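# Load a vise, sort finished parts and blanks

## Task

Place one plain gray aluminum blank on the vise's two low support bars, either the same orientation as the blanks that begin on the pinned infeed plate or flipped over. Its long side must sit firmly against the fixed jaw (the end block without hoses), and its short end must sit against the work stop (the short rod between the jaws). Every finished part must end up lying flat in the black outfeed tray with its pocket facing up. Every other blank, aluminum or brass, must lie entirely on the infeed plate, in the original orientation or flipped, not stacked on another blank and not propped on the pins. A blank or finished part left anywhere else means failure. Anything that stays in place only because the robot is holding it does not count. At the end, no printed part may touch any object or fixture except the table and other printed parts. A printed part still held by the robot is judged by where it would land if dropped.

## Robot and tools

ROBOT AND FRAME. There are two six-joint FANUC CRX-style arms, left_arm and right_arm, each with a two-finger parallel gripper that opens to 50 mm. Their bases sit at (+0.021, +0.326, 0) m (quat_wxyz +1.000, 0, 0, -0.007) and (-0.024, -0.334, 0) m (quat_wxyz +0.998, 0, 0, +0.063). All reported poses use one scene frame. Its origin is on the tabletop between the bases, +z points up, +x points forward over the table, and +y points toward left_arm. The names left and right do not tell you which side of an image an arm appears on.

execute_actions(actions). This runs a list of actions one after another. Each action is a list of 1 to 15 rows, and each row is applied for one control step of 1/30 s. If an action has fewer than 15 rows, its final row repeats until 15 steps have passed, so every action lasts 0.5 s. Sending an empty list only returns the current state and images.

ROW LAYOUT. Each row is a single flat list of 18 numbers covering both arms, even if only one arm should move. The first 9 numbers are for left_arm:
- six absolute joint target angles in radians, in this order: waist, shoulder, elbow, forearm roll, wrist pitch, wrist roll;
- gripper position, force_limit and speed, each in [-1, 1].
The next 9 numbers are the same for right_arm.

JOINT RANGES (rad). Waist -3.491..3.491, shoulder -3.140..3.140, elbow -1.187..4.328, forearm roll -3.316..3.316, wrist pitch -3.140..3.140, wrist roll -3.927..3.927. The true end of each joint may differ from these by up to 0.010.
- A call is refused if a target lies more than 0.010 beyond a range end and also further out than that joint's last reported angle.
- Otherwise, a target past the true end is clipped to that end, and the result reports "joint sent to its limit". If that line does not appear, it does not prove the joint has more room.

MOTION LIMITS. The maximum target speeds are 2.62 rad/s (waist, shoulder), 3.14 rad/s (elbow) and 3.93 rad/s (the three wrist joints). Each arm takes 0.5 s to reach full speed from rest, and its joints are timed to arrive together.
- Targets may lead the measured angle by at most 0.805 rad (waist, shoulder), 0.966 rad (elbow) or 1.21 rad (wrist joints).
- If the targets would move the gripper more than 70 mm from where it is, all of that arm's targets are pulled back.
- Large moves therefore need several actions. Check "Joint targets" and send whatever part of the move is still unfinished.
- To hold a joint still, resend its current "Joint targets" value.
- "joint command not followed" means the clearance check altered or blocked some targets. The rest of the row was still applied.

GRIPPER NUMBERS. All three are absolute settings, not offsets.
- position: +1 is fully open (50 mm). At about -0.65 the pads touch. Use -1 to grip, and keep it at -1 while holding.
- force_limit: per-pad force of about 20 N at -1, 102 N at 0 and 185 N at +1. The actual grip can be up to about 17 % higher.
- speed: the gap changes at 20 mm/s at -1, 85 mm/s at 0 and 150 mm/s at +1.
- Once the fingers have stopped, a new force_limit or speed only takes effect after position changes by at least 0.01. To grip more gently, open first.
- To leave a gripper as it is, repeat its three numbers exactly. A 0 is a real command, not "no change".

RESULTS. The state line gives, for each arm, end_effector_position in metres and end_effector_quat_wxyz, both in the scene frame. This point lies midway between the pads, and the fingertips extend 17.5 mm further along the gripper's +z. The fingers close along the gripper's x axis. A flat block sticks out about 9 cm toward the gripper's -y and turns with it. The reported position can be off, especially at long reach. Turning only the last joint moves this point around a 25 mm circle.
- Joint positions and Joint velocities give one block per arm (rad, rad/s).
- object_status codes: 0 = moving; 1 = blocked while opening; 2 = blocked while closing (a grip); 3 = reached the requested position or the pads met (usually empty-handed). Any new position command resets it to 0 for a moment.
- Opening in mm is about (250 - position_measured) * 0.202.
- If a grip weakens or slips, the fingers re-close on their own, except after gripping at force_limit -1. In that case status stays 2 even if the object is gone.
- Squeezing an immovable object that is off-center slowly loses grip force.

FAULTS AND CARE. Joint load limits are 150 N m for waist, shoulder and elbow, and 37.6 N m for each wrist joint; a carried load counts toward them. An arm stops for 10 s, goes limp and skips the rest of the call if either of these happens:
- a joint's load limit is reached;
- an outside force of 150 N acts on the arm, its tool or its payload.
Other rules:
- Motor heat builds up while holding loads. A MOTOR HOT line is a warning; an OVER-TEMPERATURE FAULT brakes the arm until it cools.
- Never let the arms collide or press against each other.
- Never knock anything off the table.
- Avoid drops, slips, slams and hard pushes.
- Loose objects or a held part may be nudged briefly at random.
- The robot keeps holding the last command while you think.

CAMERAS. Images come in this order: cam_high (504x504, pinhole), cam_left_wrist and cam_right_wrist (616x616, fisheye, mounted near each gripper). zoom_image(camera, region) takes region [x0, y0, x1, y1] in that camera's pixels, measured from its top-left corner, up to 504x504, and returns a sharper crop of the latest image.

PRINTER.
- check_part(design, use_face) tests a design without printing it. print_part(design, use_face) builds one rigid green PLA part, allowed once per reply.
- design is the full JSON text as a string in format print3d-design/1, in millimetres. It consists of add/cut features, each with a profile (rect, circle, slot or polygon) extruded from z0 to z1 with an optional taper.
- use_face chooses which face rests on the table: z-, z+, x-, x+, y- or y+ (default z-).
- Parts appear loose on the table in front of the bases, midway between them, and must fit within 108 mm (x) by 148 mm (y) by 99 mm (height).
- Printing is refused if a gripper holds anything, something is still moving, or any object or arm link is at, beside or above the delivery spot.
- Main build rules: no supports, overhangs at most 45 degrees, bridges at most 10 mm, walls at least 2.5 mm, holes at least 2 mm, and a stable foot.
- Budget: 3 parts, 8 jobs and 64 checks in total.

finished_scene(scene, optional, value 1). This ends the scene irreversibly after the last command has been held. Call it only once every blank and part rests correctly without being held and no printed part touches any fixture. Replying without a tool call also ends the scene.

Each tool is called after "Request:" as a command line: name --argument value for each argument, lists and objects as JSON in quotes; but a table of rows of numbers goes row by row, as --pt "numbers of a row", without its own name.

## Session

Request:
execute_actions --actions '[]'

Scene clock: 0.00 s.
left_arm: end_effector_position=(+0.1712, -0.1479, +0.2240) position_measured=3 object_status=3 end_effector_quat_wxyz=(-0.021, +0.787, -0.289, +0.545) | right_arm: end_effector_position=(+0.4297, -0.6671, +0.2098) position_measured=3 object_status=3 end_effector_quat_wxyz=(+0.102, -0.686, +0.706, +0.143)
Joint positions: left_arm=[-1.793  0.123 -0.181 -1.19  -1.38  -0.141] | right_arm=[-0.71   0.474  0.482 -0.267 -1.813 -2.621]
Joint velocities: left_arm=[ 0.     0.    -0.    -0.     0.001  0.001] | right_arm=[-0.002 -0.001 -0.    -0.    -0.001  0.   ]
Joint targets: left_arm=[-1.793 0.123 -0.181 -1.190 -1.380 -0.141] | right_arm=[-0.710 0.474 0.482 -0.267 -1.813 -2.621]

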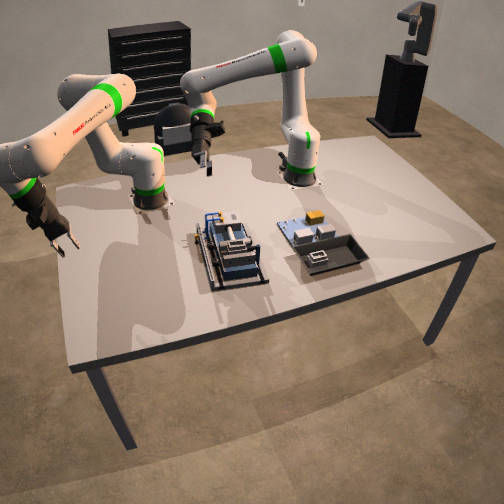

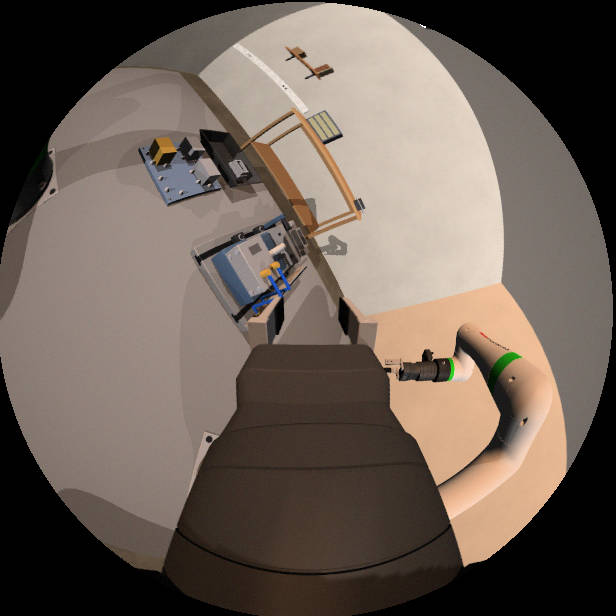

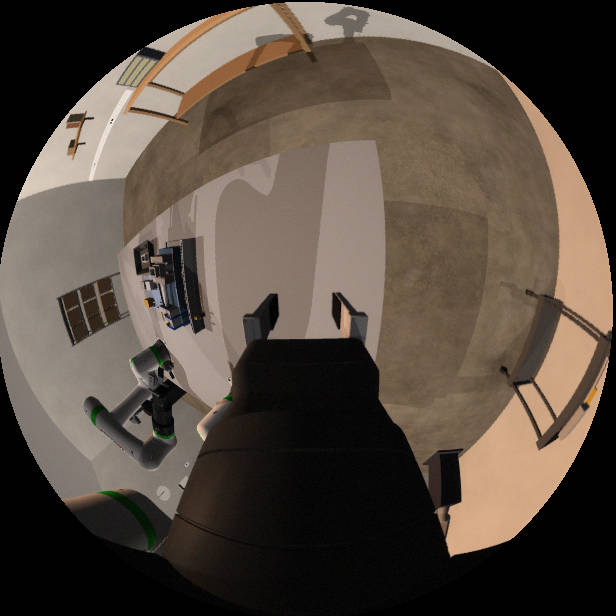

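Request:
zoom_image --camera "cam_high" --region '[170, 190, 390, 300]'

Region (170, 190, 390, 300) of cam_high's 504x504 image, scaled by 2.291, with more detail than that image has.

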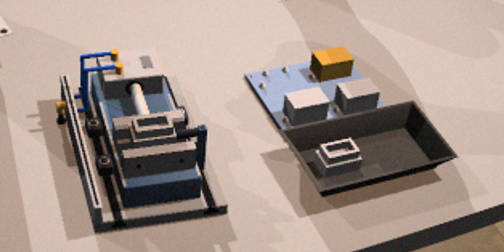

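Request:
execute_actions --actions '[[[-0.345,-0.375,-0.113,0,-1.833,0,1,0,0,0.747,-0.115,0.086,0,-1.771,0,1,0,0]],[[-0.345,-0.375,-0.113,0,-1.833,0,1,0,0,0.747,-0.115,0.086,0,-1.771,0,1,0,0]],[[-0.345,-0.375,-0.113,0,-1.833,0,1,0,0,0.747,-0.115,0.086,0,-1.771,0,1,0,0]]]'

Scene clock: 5.43 s.
left_arm: end_effector_position=(+0.2005, +0.1195, +0.3498) position_measured=3 object_status=3 end_effector_quat_wxyz=(-0.000, +0.822, +0.569, +0.000) | right_arm: end_effector_position=(+0.3770, -0.2432, +0.3299) position_measured=3 object_status=3 end_effector_quat_wxyz=(-0.031, +0.862, +0.506, -0.023)
Joint positions: left_arm=[-0.346 -0.375 -0.113 -0.    -1.833 -0.   ] | right_arm=[ 0.318  0.016  0.174 -0.06  -1.78  -0.963]
Joint velocities: left_arm=[ 0.006 -0.002 -0.     0.005 -0.002 -0.   ] | right_arm=[ 0.807 -0.246 -0.166  0.111  0.019  1.796]
Joint targets: left_arm=[-0.345 -0.375 -0.113 -0.000 -1.833 -0.000] | right_arm=[0.515 -0.044 0.134 -0.032 -1.776 -0.520]

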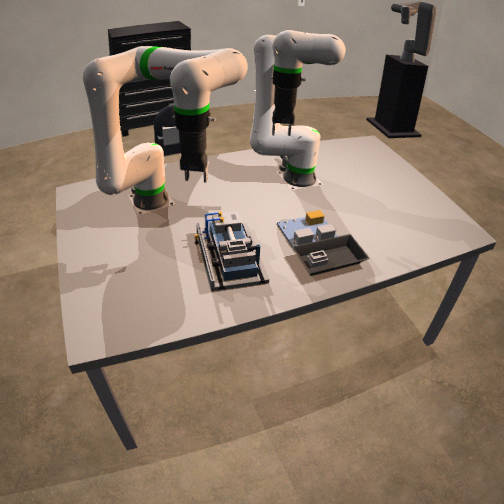

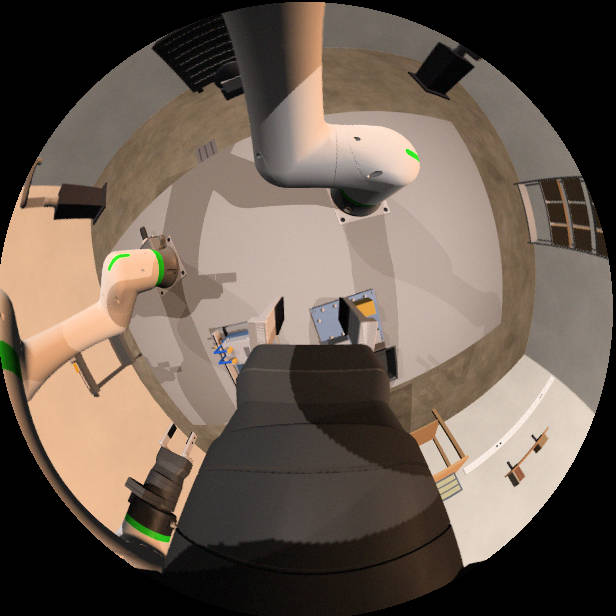

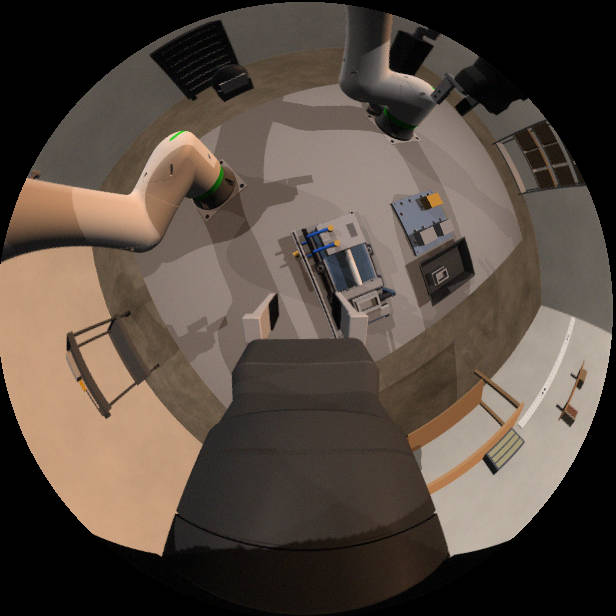

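Request:
execute_actions --actions '[[[0.1015,-0.426,-0.144,0,-1.853,1.5,1,0,0,0.747,-0.115,0.086,0,-1.771,1.0,1,0,0]],[[0.1015,-0.426,-0.144,0,-1.853,3.0,1,0,0,0.747,-0.115,0.086,0,-1.771,2.27,1,0,0]],[[0.1015,-0.426,-0.144,0,-1.853,3.14,1,0,0,0.747,-0.115,0.086,0,-1.771,2.27,1,0,0]],[[0.1015,-0.426,-0.144,0,-1.853,3.14,1,0,0,0.747,-0.115,0.086,0,-1.771,2.27,1,0,0]],[[0.1015,-0.426,-0.144,0,-1.853,3.14,1,0,0,0.747,-0.115,0.086,0,-1.771,2.27,1,0,0]]]'

Scene clock: 10.67 s.
left_arm: end_effector_position=(+0.3002, +0.2196, +0.3500) position_measured=3 object_status=3 end_effector_quat_wxyz=(+0.000, +0.737, -0.676, -0.000) | right_arm: end_effector_position=(+0.3413, -0.1303, +0.3502) position_measured=3 object_status=3 end_effector_quat_wxyz=(+0.000, -0.708, +0.707, +0.000)
Joint positions: left_arm=[ 0.102 -0.426 -0.144 -0.    -1.853  3.14 ] | right_arm=[ 0.747 -0.115  0.086  0.    -1.771  2.27 ]
Joint velocities: left_arm=[-0.     0.    -0.     0.    -0.    -0.001] | right_arm=[ 0.002 -0.    -0.001 -0.001 -0.    -0.   ]
Joint targets: left_arm=[0.102 -0.426 -0.144 0.000 -1.853 3.140] | right_arm=[0.747 -0.115 0.086 0.000 -1.771 2.270]

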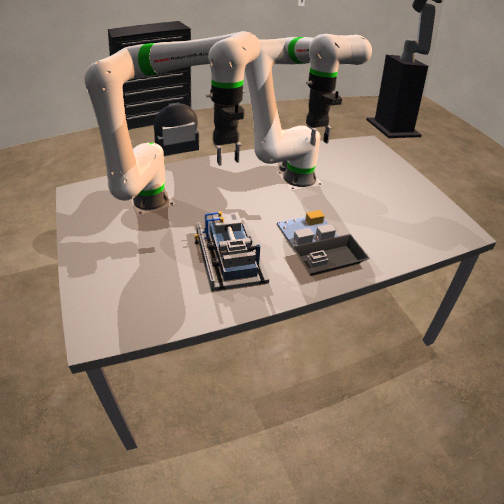

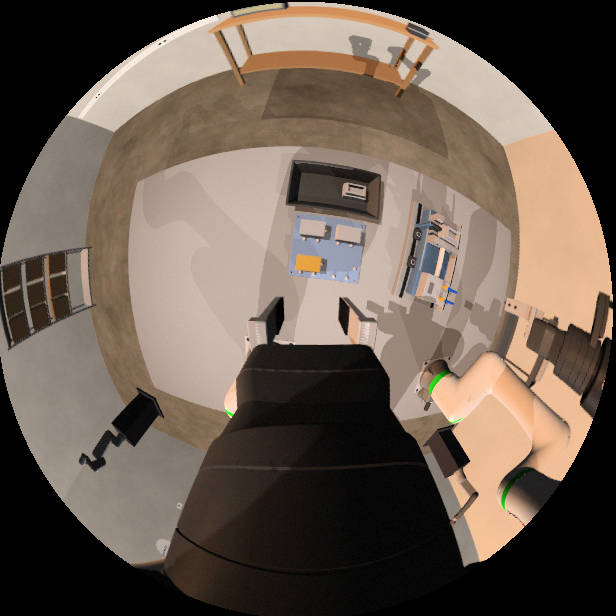

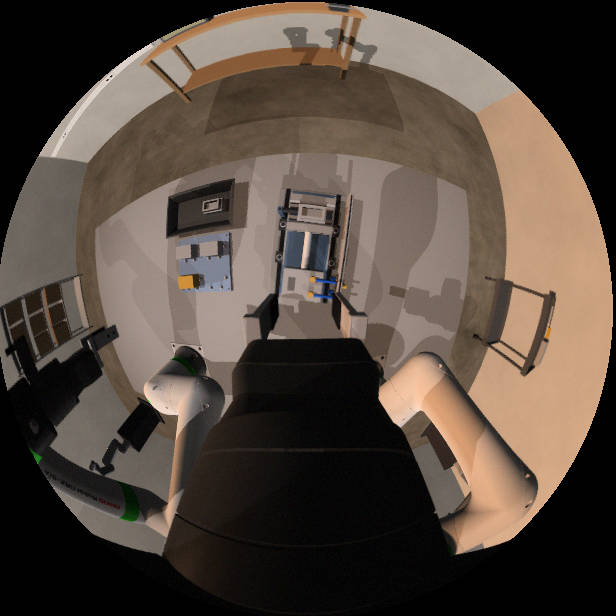

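Request:
zoom_image --camera "cam_right_wrist" --region '[150, 170, 400, 320]'

Request:
zoom_image --camera "cam_left_wrist" --region '[270, 150, 480, 310]'

Region (150, 170, 400, 320) of cam_right_wrist's 616x616 image, scaled by 2.016, with more detail than that image has; it fills the top 302 rows of this view, and the rest is white.

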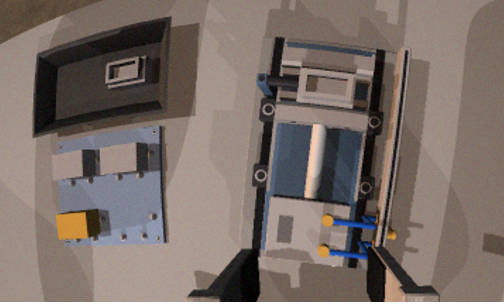

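Region (270, 150, 480, 310) of cam_left_wrist's 616x616 image, scaled by 2.400, with more detail than that image has; it fills the top 384 rows of this view, and the rest is white.

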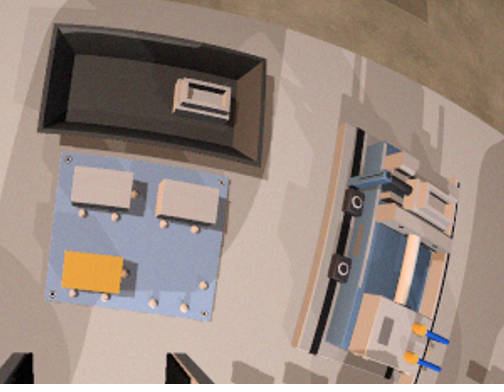

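Request:
execute_actions --actions '[[[0.1015,-0.426,-0.144,0,-1.853,3.14,1,0,0,0.5213,0.0665,-0.088,0,-1.4163,2.494,1,0,0]],[[0.1015,-0.426,-0.144,0,-1.853,3.14,1,0,0,0.5213,0.0665,-0.088,0,-1.4163,2.494,1,0,0]],[[0.1015,-0.426,-0.144,0,-1.853,3.14,1,0,0,0.5213,0.0665,-0.088,0,-1.4163,2.494,1,0,0]]]'

Scene clock: 16.17 s.
left_arm: end_effector_position=(+0.3002, +0.2196, +0.3500) position_measured=3 object_status=3 end_effector_quat_wxyz=(+0.000, +0.737, -0.676, -0.000) | right_arm: end_effector_position=(+0.4401, -0.1649, +0.1999) position_measured=3 object_status=3 end_effector_quat_wxyz=(-0.000, -0.707, +0.707, +0.000)
Joint positions: left_arm=[ 0.101 -0.426 -0.144  0.    -1.853  3.14 ] | right_arm=[ 0.521  0.066 -0.088 -0.    -1.416  2.494]
Joint velocities: left_arm=[-0.001 -0.     0.    -0.002 -0.001  0.   ] | right_arm=[ 0.002 -0.001 -0.    -0.001 -0.001 -0.001]
Joint targets: left_arm=[0.102 -0.426 -0.144 0.000 -1.853 3.140] | right_arm=[0.521 0.067 -0.088 0.000 -1.416 2.494]

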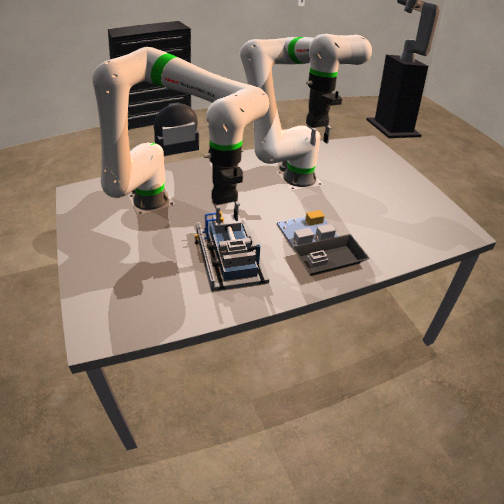

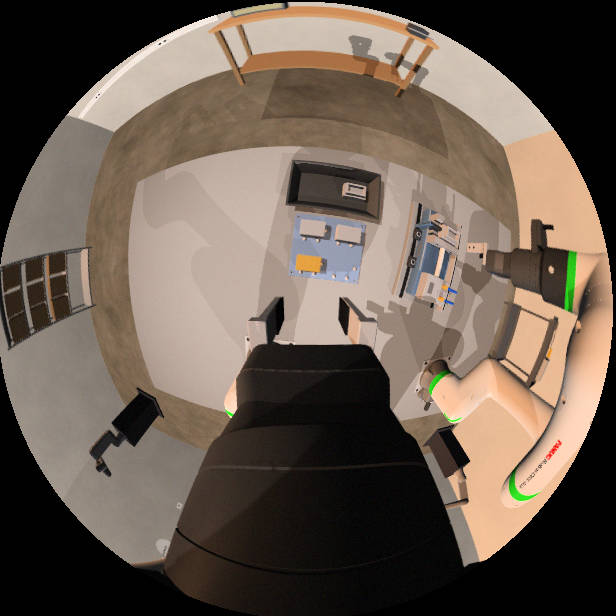

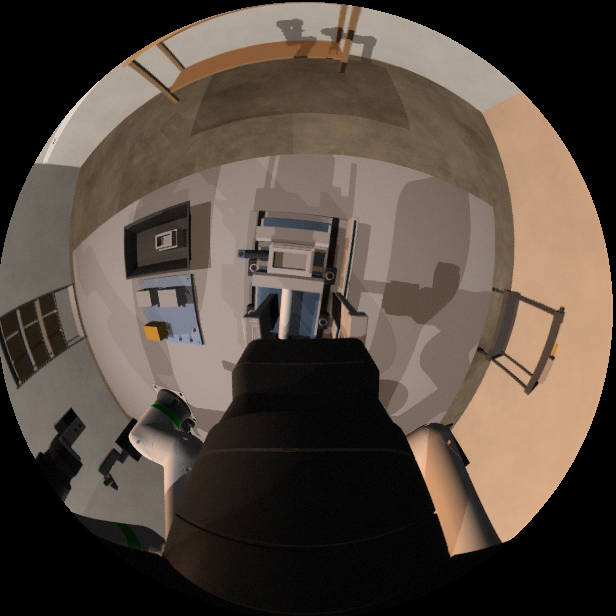

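Request:
zoom_image --camera "cam_right_wrist" --region '[220, 200, 380, 340]'

Region (220, 200, 380, 340) of cam_right_wrist's 616x616 image, scaled by 3.150, with more detail than that image has; it fills the top 441 rows of this view, and the rest is white.

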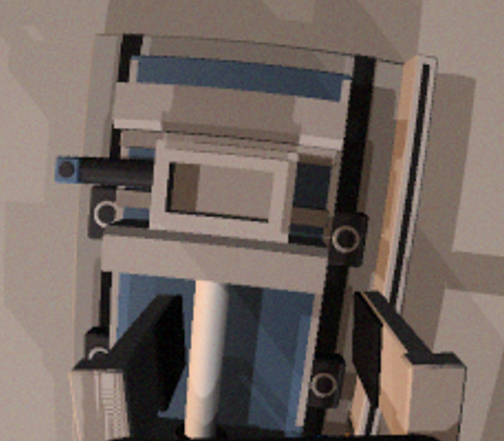

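Request:
zoom_image --camera "cam_high" --region '[185, 195, 285, 295]'

Region (185, 195, 285, 295) of cam_high's 504x504 image, scaled by 5.040, with more detail than that image has.

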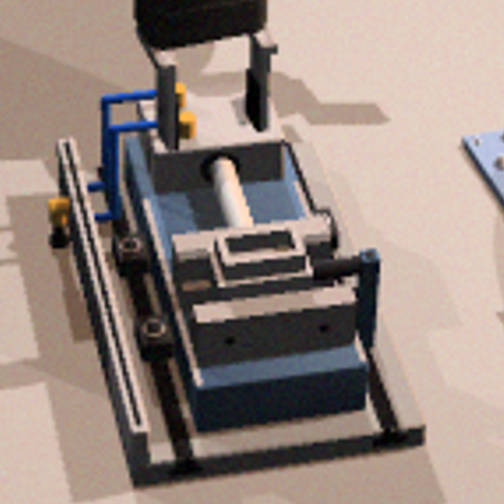

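Request:
execute_actions --actions '[[[0.1015,-0.426,-0.144,0,-1.853,3.14,1,0,0,0.5033,0.2,0.0,0,-1.4,0.9414,1,0,0]],[[0.1015,-0.426,-0.144,0,-1.853,3.14,1,0,0,0.5033,0.2923,0.0823,0,-1.3608,0.9414,1,0,0]],[[0.1015,-0.426,-0.144,0,-1.853,3.14,1,0,0,0.5033,0.2923,0.0823,0,-1.3608,0.9414,1,0,0]]]'

Scene clock: 22.53 s.
left_arm: end_effector_position=(+0.3002, +0.2196, +0.3500) position_measured=3 object_status=3 end_effector_quat_wxyz=(+0.000, +0.737, -0.676, -0.000) | right_arm: end_effector_position=(+0.4880, -0.1469, +0.1600) position_measured=3 object_status=3 end_effector_quat_wxyz=(-0.000, +0.000, +1.000, +0.000)
Joint positions: left_arm=[ 0.102 -0.426 -0.144 -0.    -1.853  3.14 ] | right_arm=[ 0.503  0.292  0.082 -0.    -1.361  0.941]
Joint velocities: left_arm=[-0.    -0.     0.     0.001  0.     0.001] | right_arm=[-0.001 -0.     0.001  0.     0.001 -0.   ]
Joint targets: left_arm=[0.102 -0.426 -0.144 0.000 -1.853 3.140] | right_arm=[0.503 0.292 0.082 0.000 -1.361 0.941]

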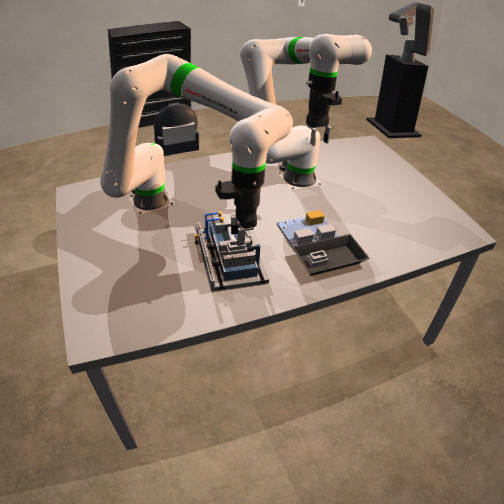

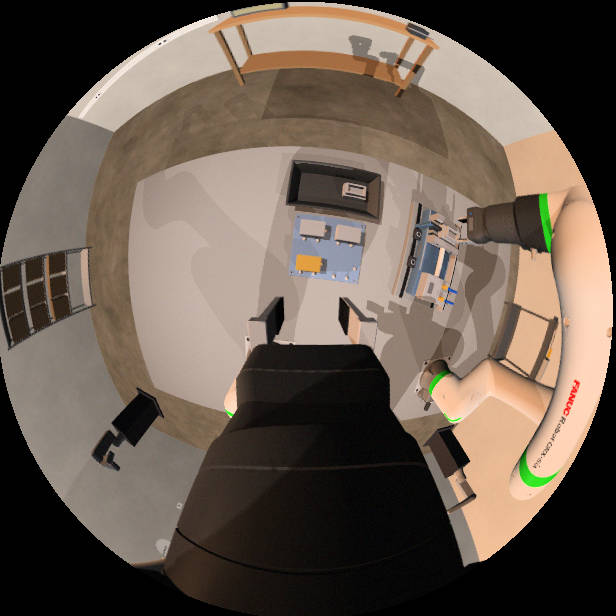

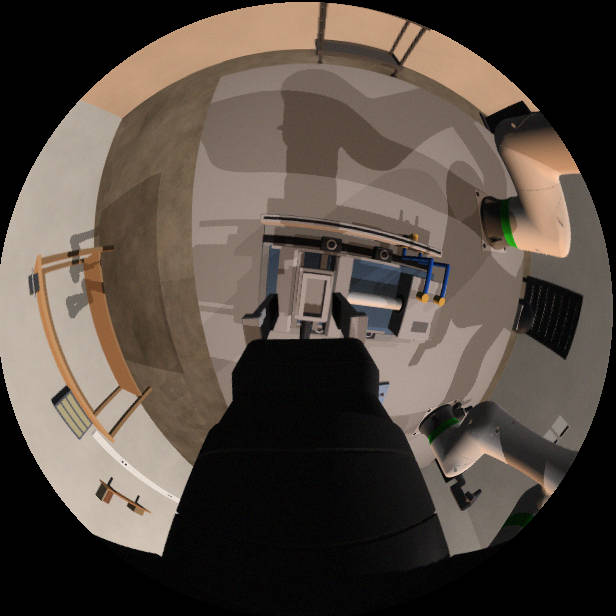

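Request:
zoom_image --camera "cam_right_wrist" --region '[240, 220, 380, 340]'

Region (240, 220, 380, 340) of cam_right_wrist's 616x616 image, scaled by 3.600, with more detail than that image has; it fills the top 432 rows of this view, and the rest is white.

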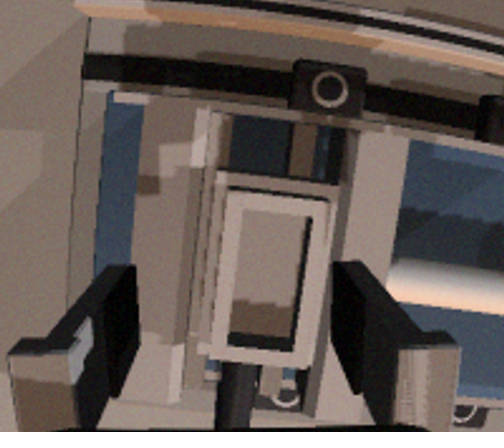

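Request:
execute_actions --actions '[[[0.1015,-0.426,-0.144,0,-1.853,3.14,1,0,0,0.5235,0.2961,-0.0091,0,-1.2656,0.8212,1,0,0]],[[0.1015,-0.426,-0.144,0,-1.853,3.14,1,0,0,0.5235,0.2961,-0.0091,0,-1.2656,0.8212,1,0,0]]]'

Request:
zoom_image --camera "cam_right_wrist" --region '[230, 220, 380, 340]'

Scene clock: 26.47 s.
left_arm: end_effector_position=(+0.3002, +0.2196, +0.3500) position_measured=3 object_status=3 end_effector_quat_wxyz=(+0.000, +0.737, -0.676, -0.000) | right_arm: end_effector_position=(+0.4740, -0.1419, +0.1200) position_measured=3 object_status=3 end_effector_quat_wxyz=(-0.000, +0.050, +0.999, -0.000)
Joint positions: left_arm=[ 0.102 -0.426 -0.144 -0.    -1.853  3.14 ] | right_arm=[ 0.523  0.296 -0.009 -0.    -1.266  0.821]
Joint velocities: left_arm=[-0.     0.    -0.     0.     0.     0.001] | right_arm=[ 0.     0.     0.     0.    -0.001 -0.   ]
Joint targets: left_arm=[0.102 -0.426 -0.144 0.000 -1.853 3.140] | right_arm=[0.523 0.296 -0.009 0.000 -1.266 0.821]

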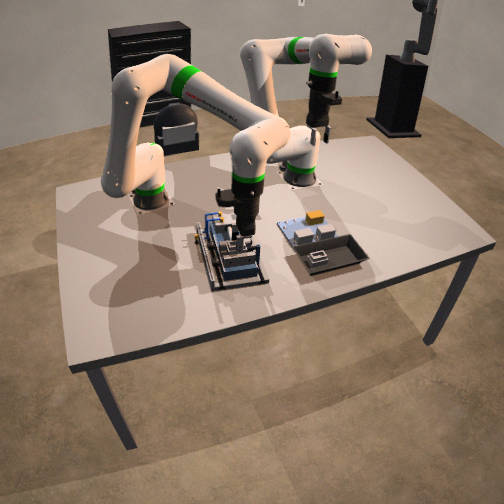

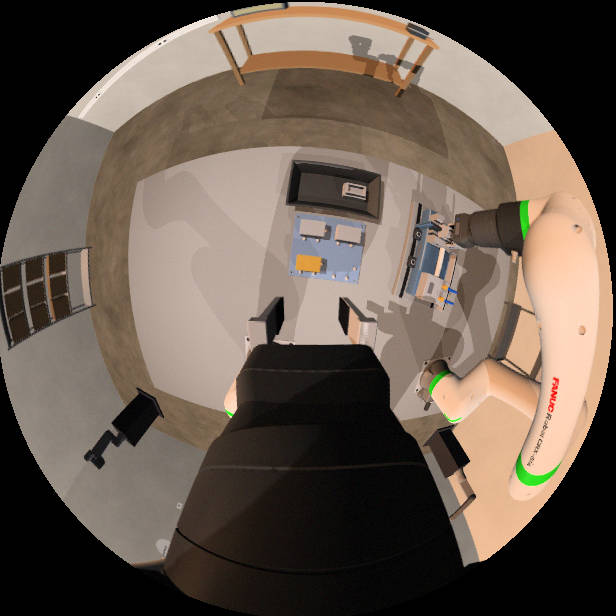

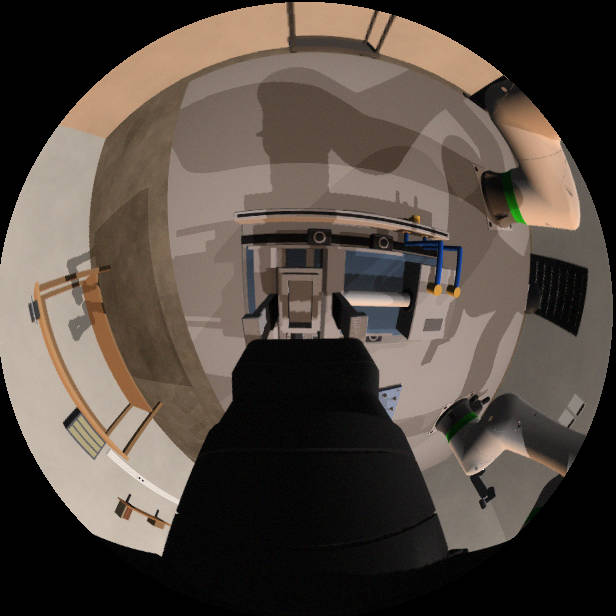

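Region (230, 220, 380, 340) of cam_right_wrist's 616x616 image, scaled by 3.360, with more detail than that image has; it fills the top 403 rows of this view, and the rest is white.

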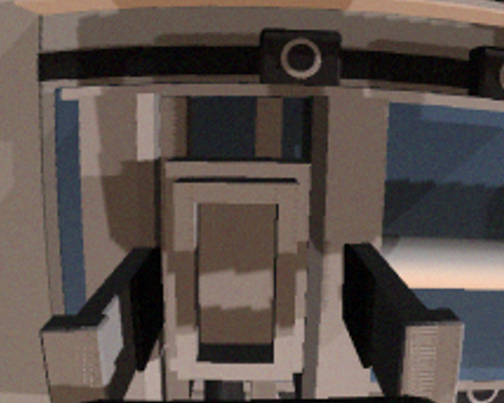

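Request:
execute_actions --actions '[[[0.1015,-0.426,-0.144,0,-1.853,3.14,1,0,0,0.5186,0.3199,-0.0269,0,-1.2240,0.8261,1,0,0]],[[0.1015,-0.426,-0.144,0,-1.853,3.14,1,0,0,0.5186,0.3199,-0.0269,0,-1.2240,0.8261,1,0,0]]]'

Request:
zoom_image --camera "cam_right_wrist" --region '[230, 220, 380, 340]'

Request:
zoom_image --camera "cam_high" --region '[185, 195, 285, 295]'

Scene clock: 37.80 s.
left_arm: end_effector_position=(+0.3002, +0.2196, +0.3500) position_measured=3 object_status=3 end_effector_quat_wxyz=(+0.000, +0.737, -0.676, -0.000) | right_arm: end_effector_position=(+0.4758, -0.1414, +0.1153) position_measured=3 object_status=3 end_effector_quat_wxyz=(+0.001, +0.050, +0.999, +0.001)
Joint positions: left_arm=[ 0.101 -0.426 -0.144 -0.    -1.853  3.14 ] | right_arm=[ 0.523  0.302 -0.013  0.001 -1.253  0.822]
Joint velocities: left_arm=[-0.    -0.     0.     0.    -0.001 -0.001] | right_arm=[ 0.    -0.001  0.001  0.001 -0.     0.001]
Joint targets: left_arm=[0.102 -0.426 -0.144 0.000 -1.853 3.140] | right_arm=[0.523 0.302 -0.013 0.001 -1.253 0.822]
FORCE FAULT: contact force on the right arm reached its limit, and that arm stopped for 10 seconds. The contact can be on any part of that arm, not only on its tool. That time counts as 18 of the actions that you can send in this scene. That arm's remaining commands of this call were not run. That arm holds still and accepts commands again. Move the arm away from the contact; if what it grips holds it there, let go first. Pushing or pulling that hard again can fault the arm again.

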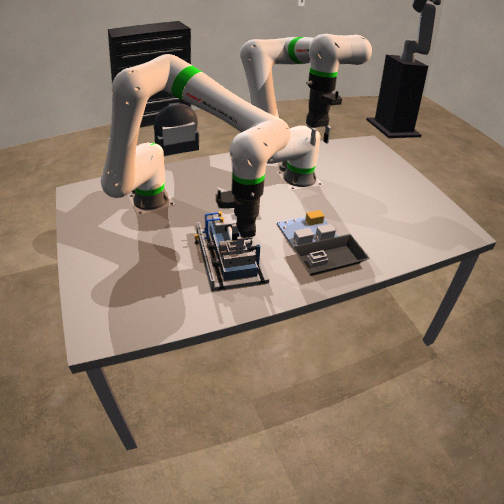

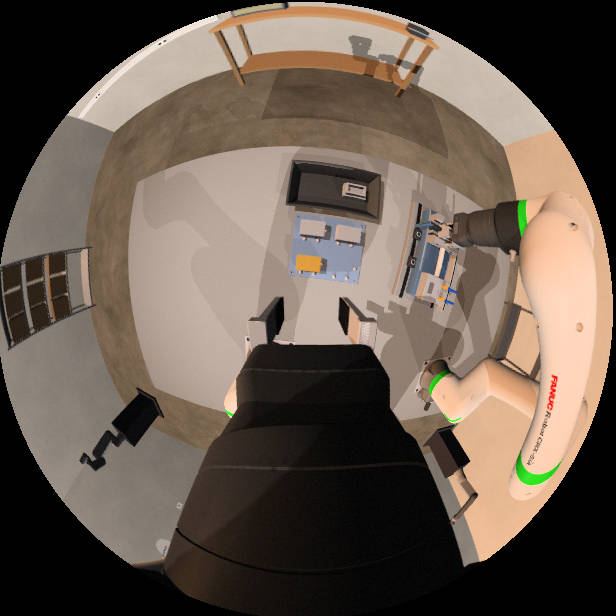

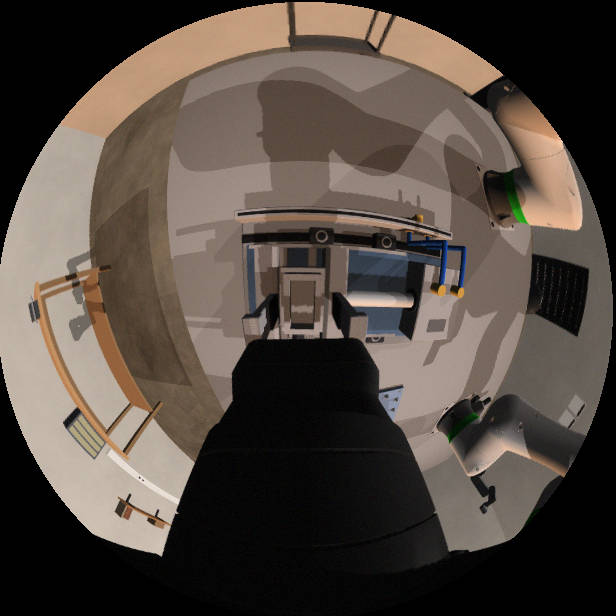

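Region (230, 220, 380, 340) of cam_right_wrist's 616x616 image, scaled by 3.360, with more detail than that image has; it fills the top 403 rows of this view, and the rest is white.

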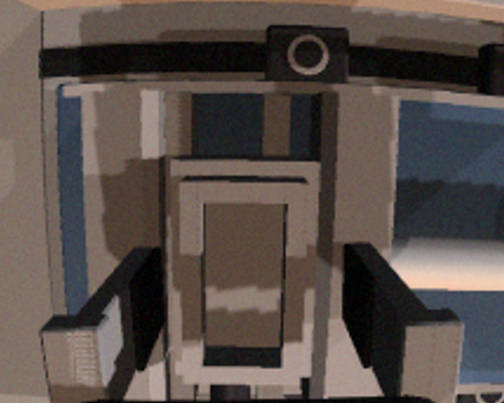

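Region (185, 195, 285, 295) of cam_high's 504x504 image, scaled by 5.040, with more detail than that image has.

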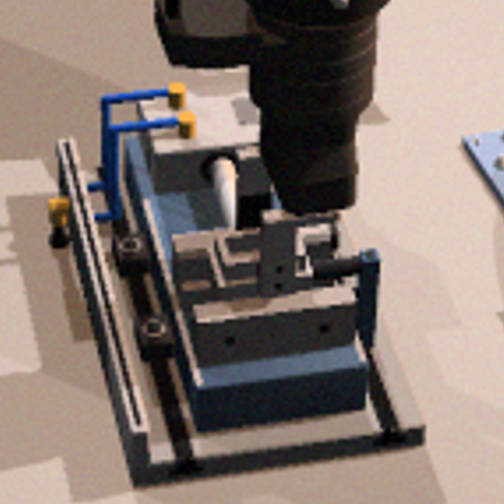

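Request:
execute_actions --actions '[[[0.1015,-0.426,-0.144,0,-1.853,3.14,1,0,0,0.5186,0.3038,0.0034,0,-1.2704,0.8261,1,0,0]],[[0.1015,-0.426,-0.144,0,-1.853,3.14,1,0,0,0.5186,0.3038,0.0034,0,-1.2704,0.8261,-1,0,-0.5]],[[0.1015,-0.426,-0.144,0,-1.853,3.14,1,0,0,0.5186,0.3038,0.0034,0,-1.2704,0.8261,-1,0,-0.5]]]'

Scene clock: 41.07 s.
left_arm: end_effector_position=(+0.3002, +0.2196, +0.3500) position_measured=3 object_status=3 end_effector_quat_wxyz=(+0.000, +0.737, -0.676, -0.000) | right_arm: end_effector_position=(+0.4780, -0.1422, +0.1210) position_measured=105 object_status=2 end_effector_quat_wxyz=(-0.000, +0.050, +0.999, -0.000)
Joint positions: left_arm=[ 0.101 -0.426 -0.144 -0.    -1.853  3.14 ] | right_arm=[ 0.519  0.304  0.003 -0.    -1.27   0.826]
Joint velocities: left_arm=[ 0.    -0.    -0.     0.     0.001  0.   ] | right_arm=[-0.001  0.001 -0.     0.    -0.001 -0.001]
Joint targets: left_arm=[0.102 -0.426 -0.144 0.000 -1.853 3.140] | right_arm=[0.519 0.304 0.003 0.000 -1.270 0.826]

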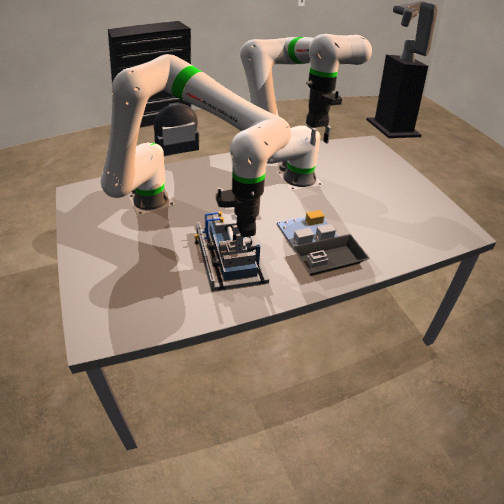

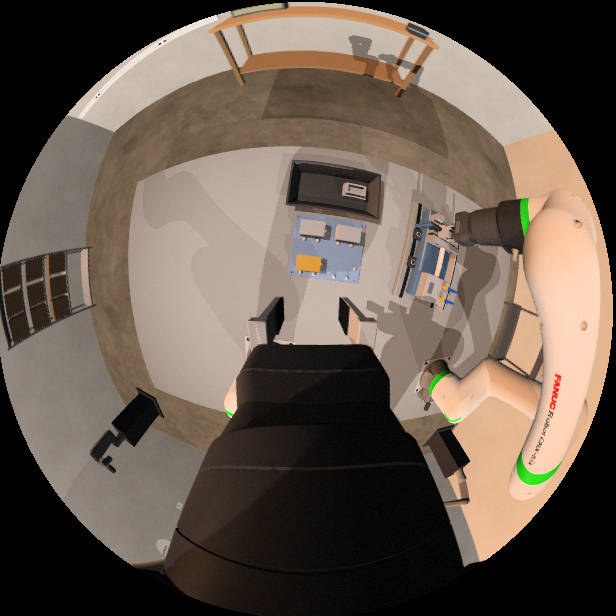

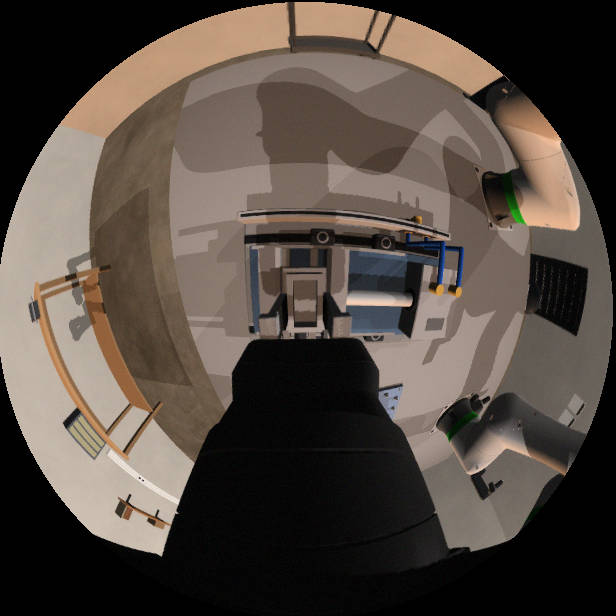

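Request:
execute_actions --actions '[[[0.1015,-0.426,-0.144,0,-1.853,3.14,1,0,0,0.5186,0.2848,0.0491,0,-1.3351,0.8261,-1,0,-0.5]],[[0.1015,-0.426,-0.144,0,-1.853,3.14,1,0,0,0.5186,0.2548,0.2462,0,-1.5622,0.8261,-1,0,-0.5]],[[0.1015,-0.426,-0.144,0,-1.853,3.14,1,0,0,0.5186,0.2548,0.2462,0,-1.5622,0.8261,-1,0,-0.5]]]'

Scene clock: 44.33 s.
left_arm: end_effector_position=(+0.3002, +0.2196, +0.3500) position_measured=3 object_status=3 end_effector_quat_wxyz=(+0.000, +0.737, -0.676, -0.000) | right_arm: end_effector_position=(+0.4779, -0.1422, +0.2501) position_measured=105 object_status=2 end_effector_quat_wxyz=(-0.000, +0.050, +0.999, -0.000)
Joint positions: left_arm=[ 0.101 -0.426 -0.144 -0.    -1.853  3.14 ] | right_arm=[ 0.519  0.255  0.246 -0.    -1.562  0.826]
Joint velocities: left_arm=[ 0.001  0.     0.001 -0.    -0.     0.001] | right_arm=[-0.002  0.001  0.     0.     0.002  0.   ]
Joint targets: left_arm=[0.102 -0.426 -0.144 0.000 -1.853 3.140] | right_arm=[0.519 0.255 0.246 0.000 -1.562 0.826]

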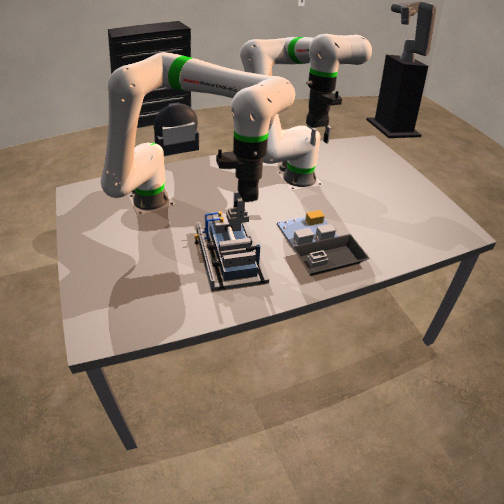

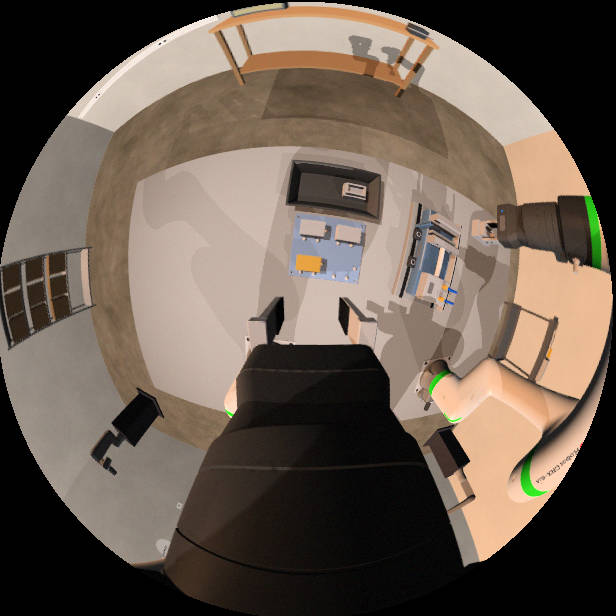

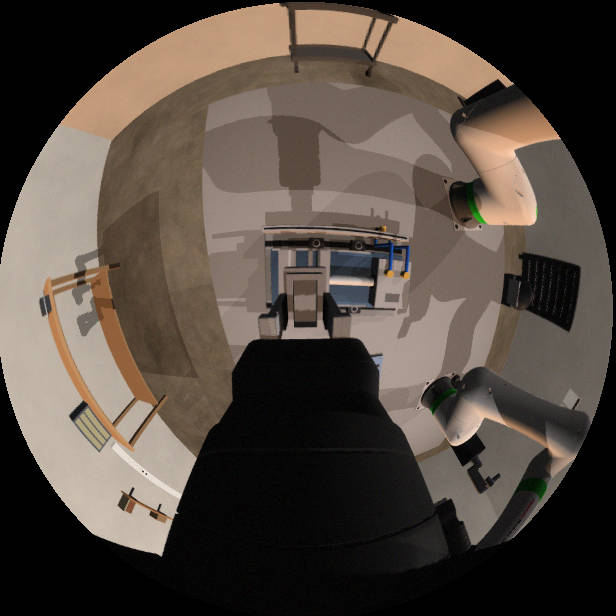

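Request:
execute_actions --actions '[[[1.2,-0.426,-0.144,0,-1.853,3.14,1,0,0,0.6,0.4,0.5,0,-1.65,0.0,-1,0,-0.5]],[[1.2,-0.426,-0.144,0,-1.853,3.14,1,0,0,0.7801,0.9367,1.1716,0,-1.8057,-1.2,-1,0,-0.5]],[[1.2,-0.426,-0.144,0,-1.853,3.14,1,0,0,0.7801,0.9367,1.1716,0,-1.8057,-2.477,-1,0,-0.5]],[[1.2,-0.426,-0.144,0,-1.853,3.14,1,0,0,0.7801,0.9367,1.1716,0,-1.8057,-2.477,-1,0,-0.5]],[[1.2,-0.426,-0.144,0,-1.853,3.14,1,0,0,0.7801,0.9367,1.1716,0,-1.8057,-2.477,-1,0,-0.5]]]'

Scene clock: 48.33 s.
left_arm: end_effector_position=(+0.2426, +0.5257, +0.3500) position_measured=3 object_status=3 end_effector_quat_wxyz=(+0.000, +0.981, -0.192, -0.000) | right_arm: end_effector_position=(+0.5401, +0.2000, +0.2000) position_measured=105 object_status=2 end_effector_quat_wxyz=(+0.000, +1.000, -0.000, +0.000)
Joint positions: left_arm=[ 1.2   -0.426 -0.144 -0.    -1.853  3.14 ] | right_arm=[ 0.78   0.937  1.172  0.    -1.806 -2.477]
Joint velocities: left_arm=[ 0.    -0.    -0.    -0.     0.    -0.001] | right_arm=[-0.     0.001 -0.    -0.    -0.     0.   ]
Joint targets: left_arm=[1.200 -0.426 -0.144 0.000 -1.853 3.140] | right_arm=[0.780 0.937 1.172 0.000 -1.806 -2.477]

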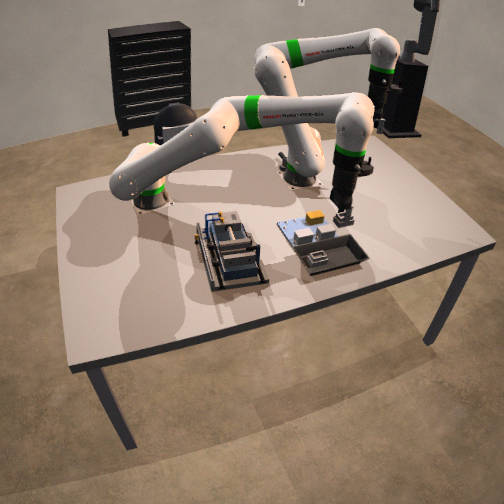

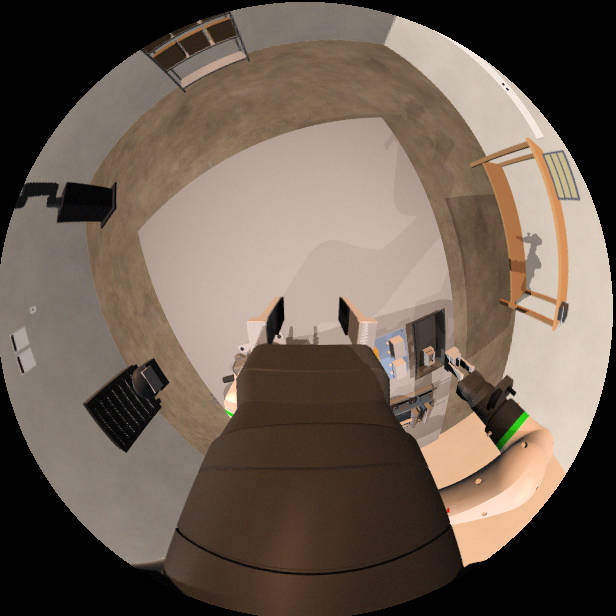

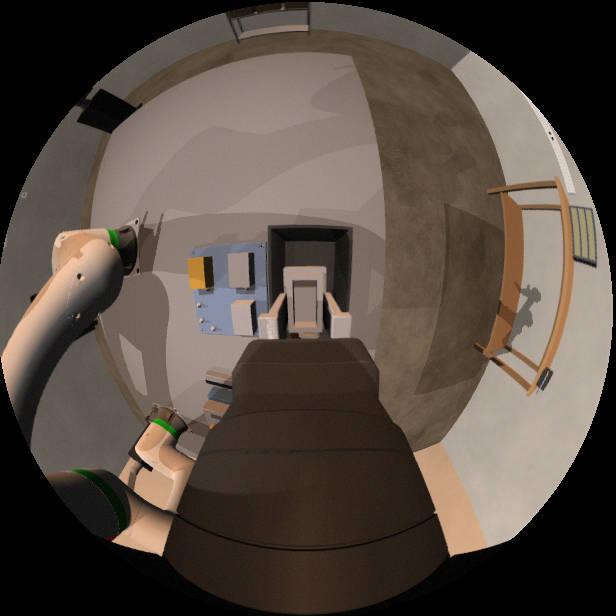

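Request:
zoom_image --camera "cam_right_wrist" --region '[180, 210, 380, 350]'

Region (180, 210, 380, 350) of cam_right_wrist's 616x616 image, scaled by 2.520, with more detail than that image has; it fills the top 353 rows of this view, and the rest is white.

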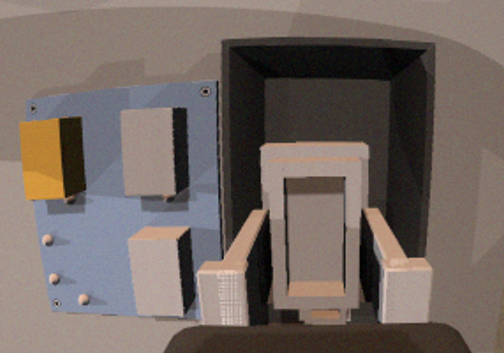

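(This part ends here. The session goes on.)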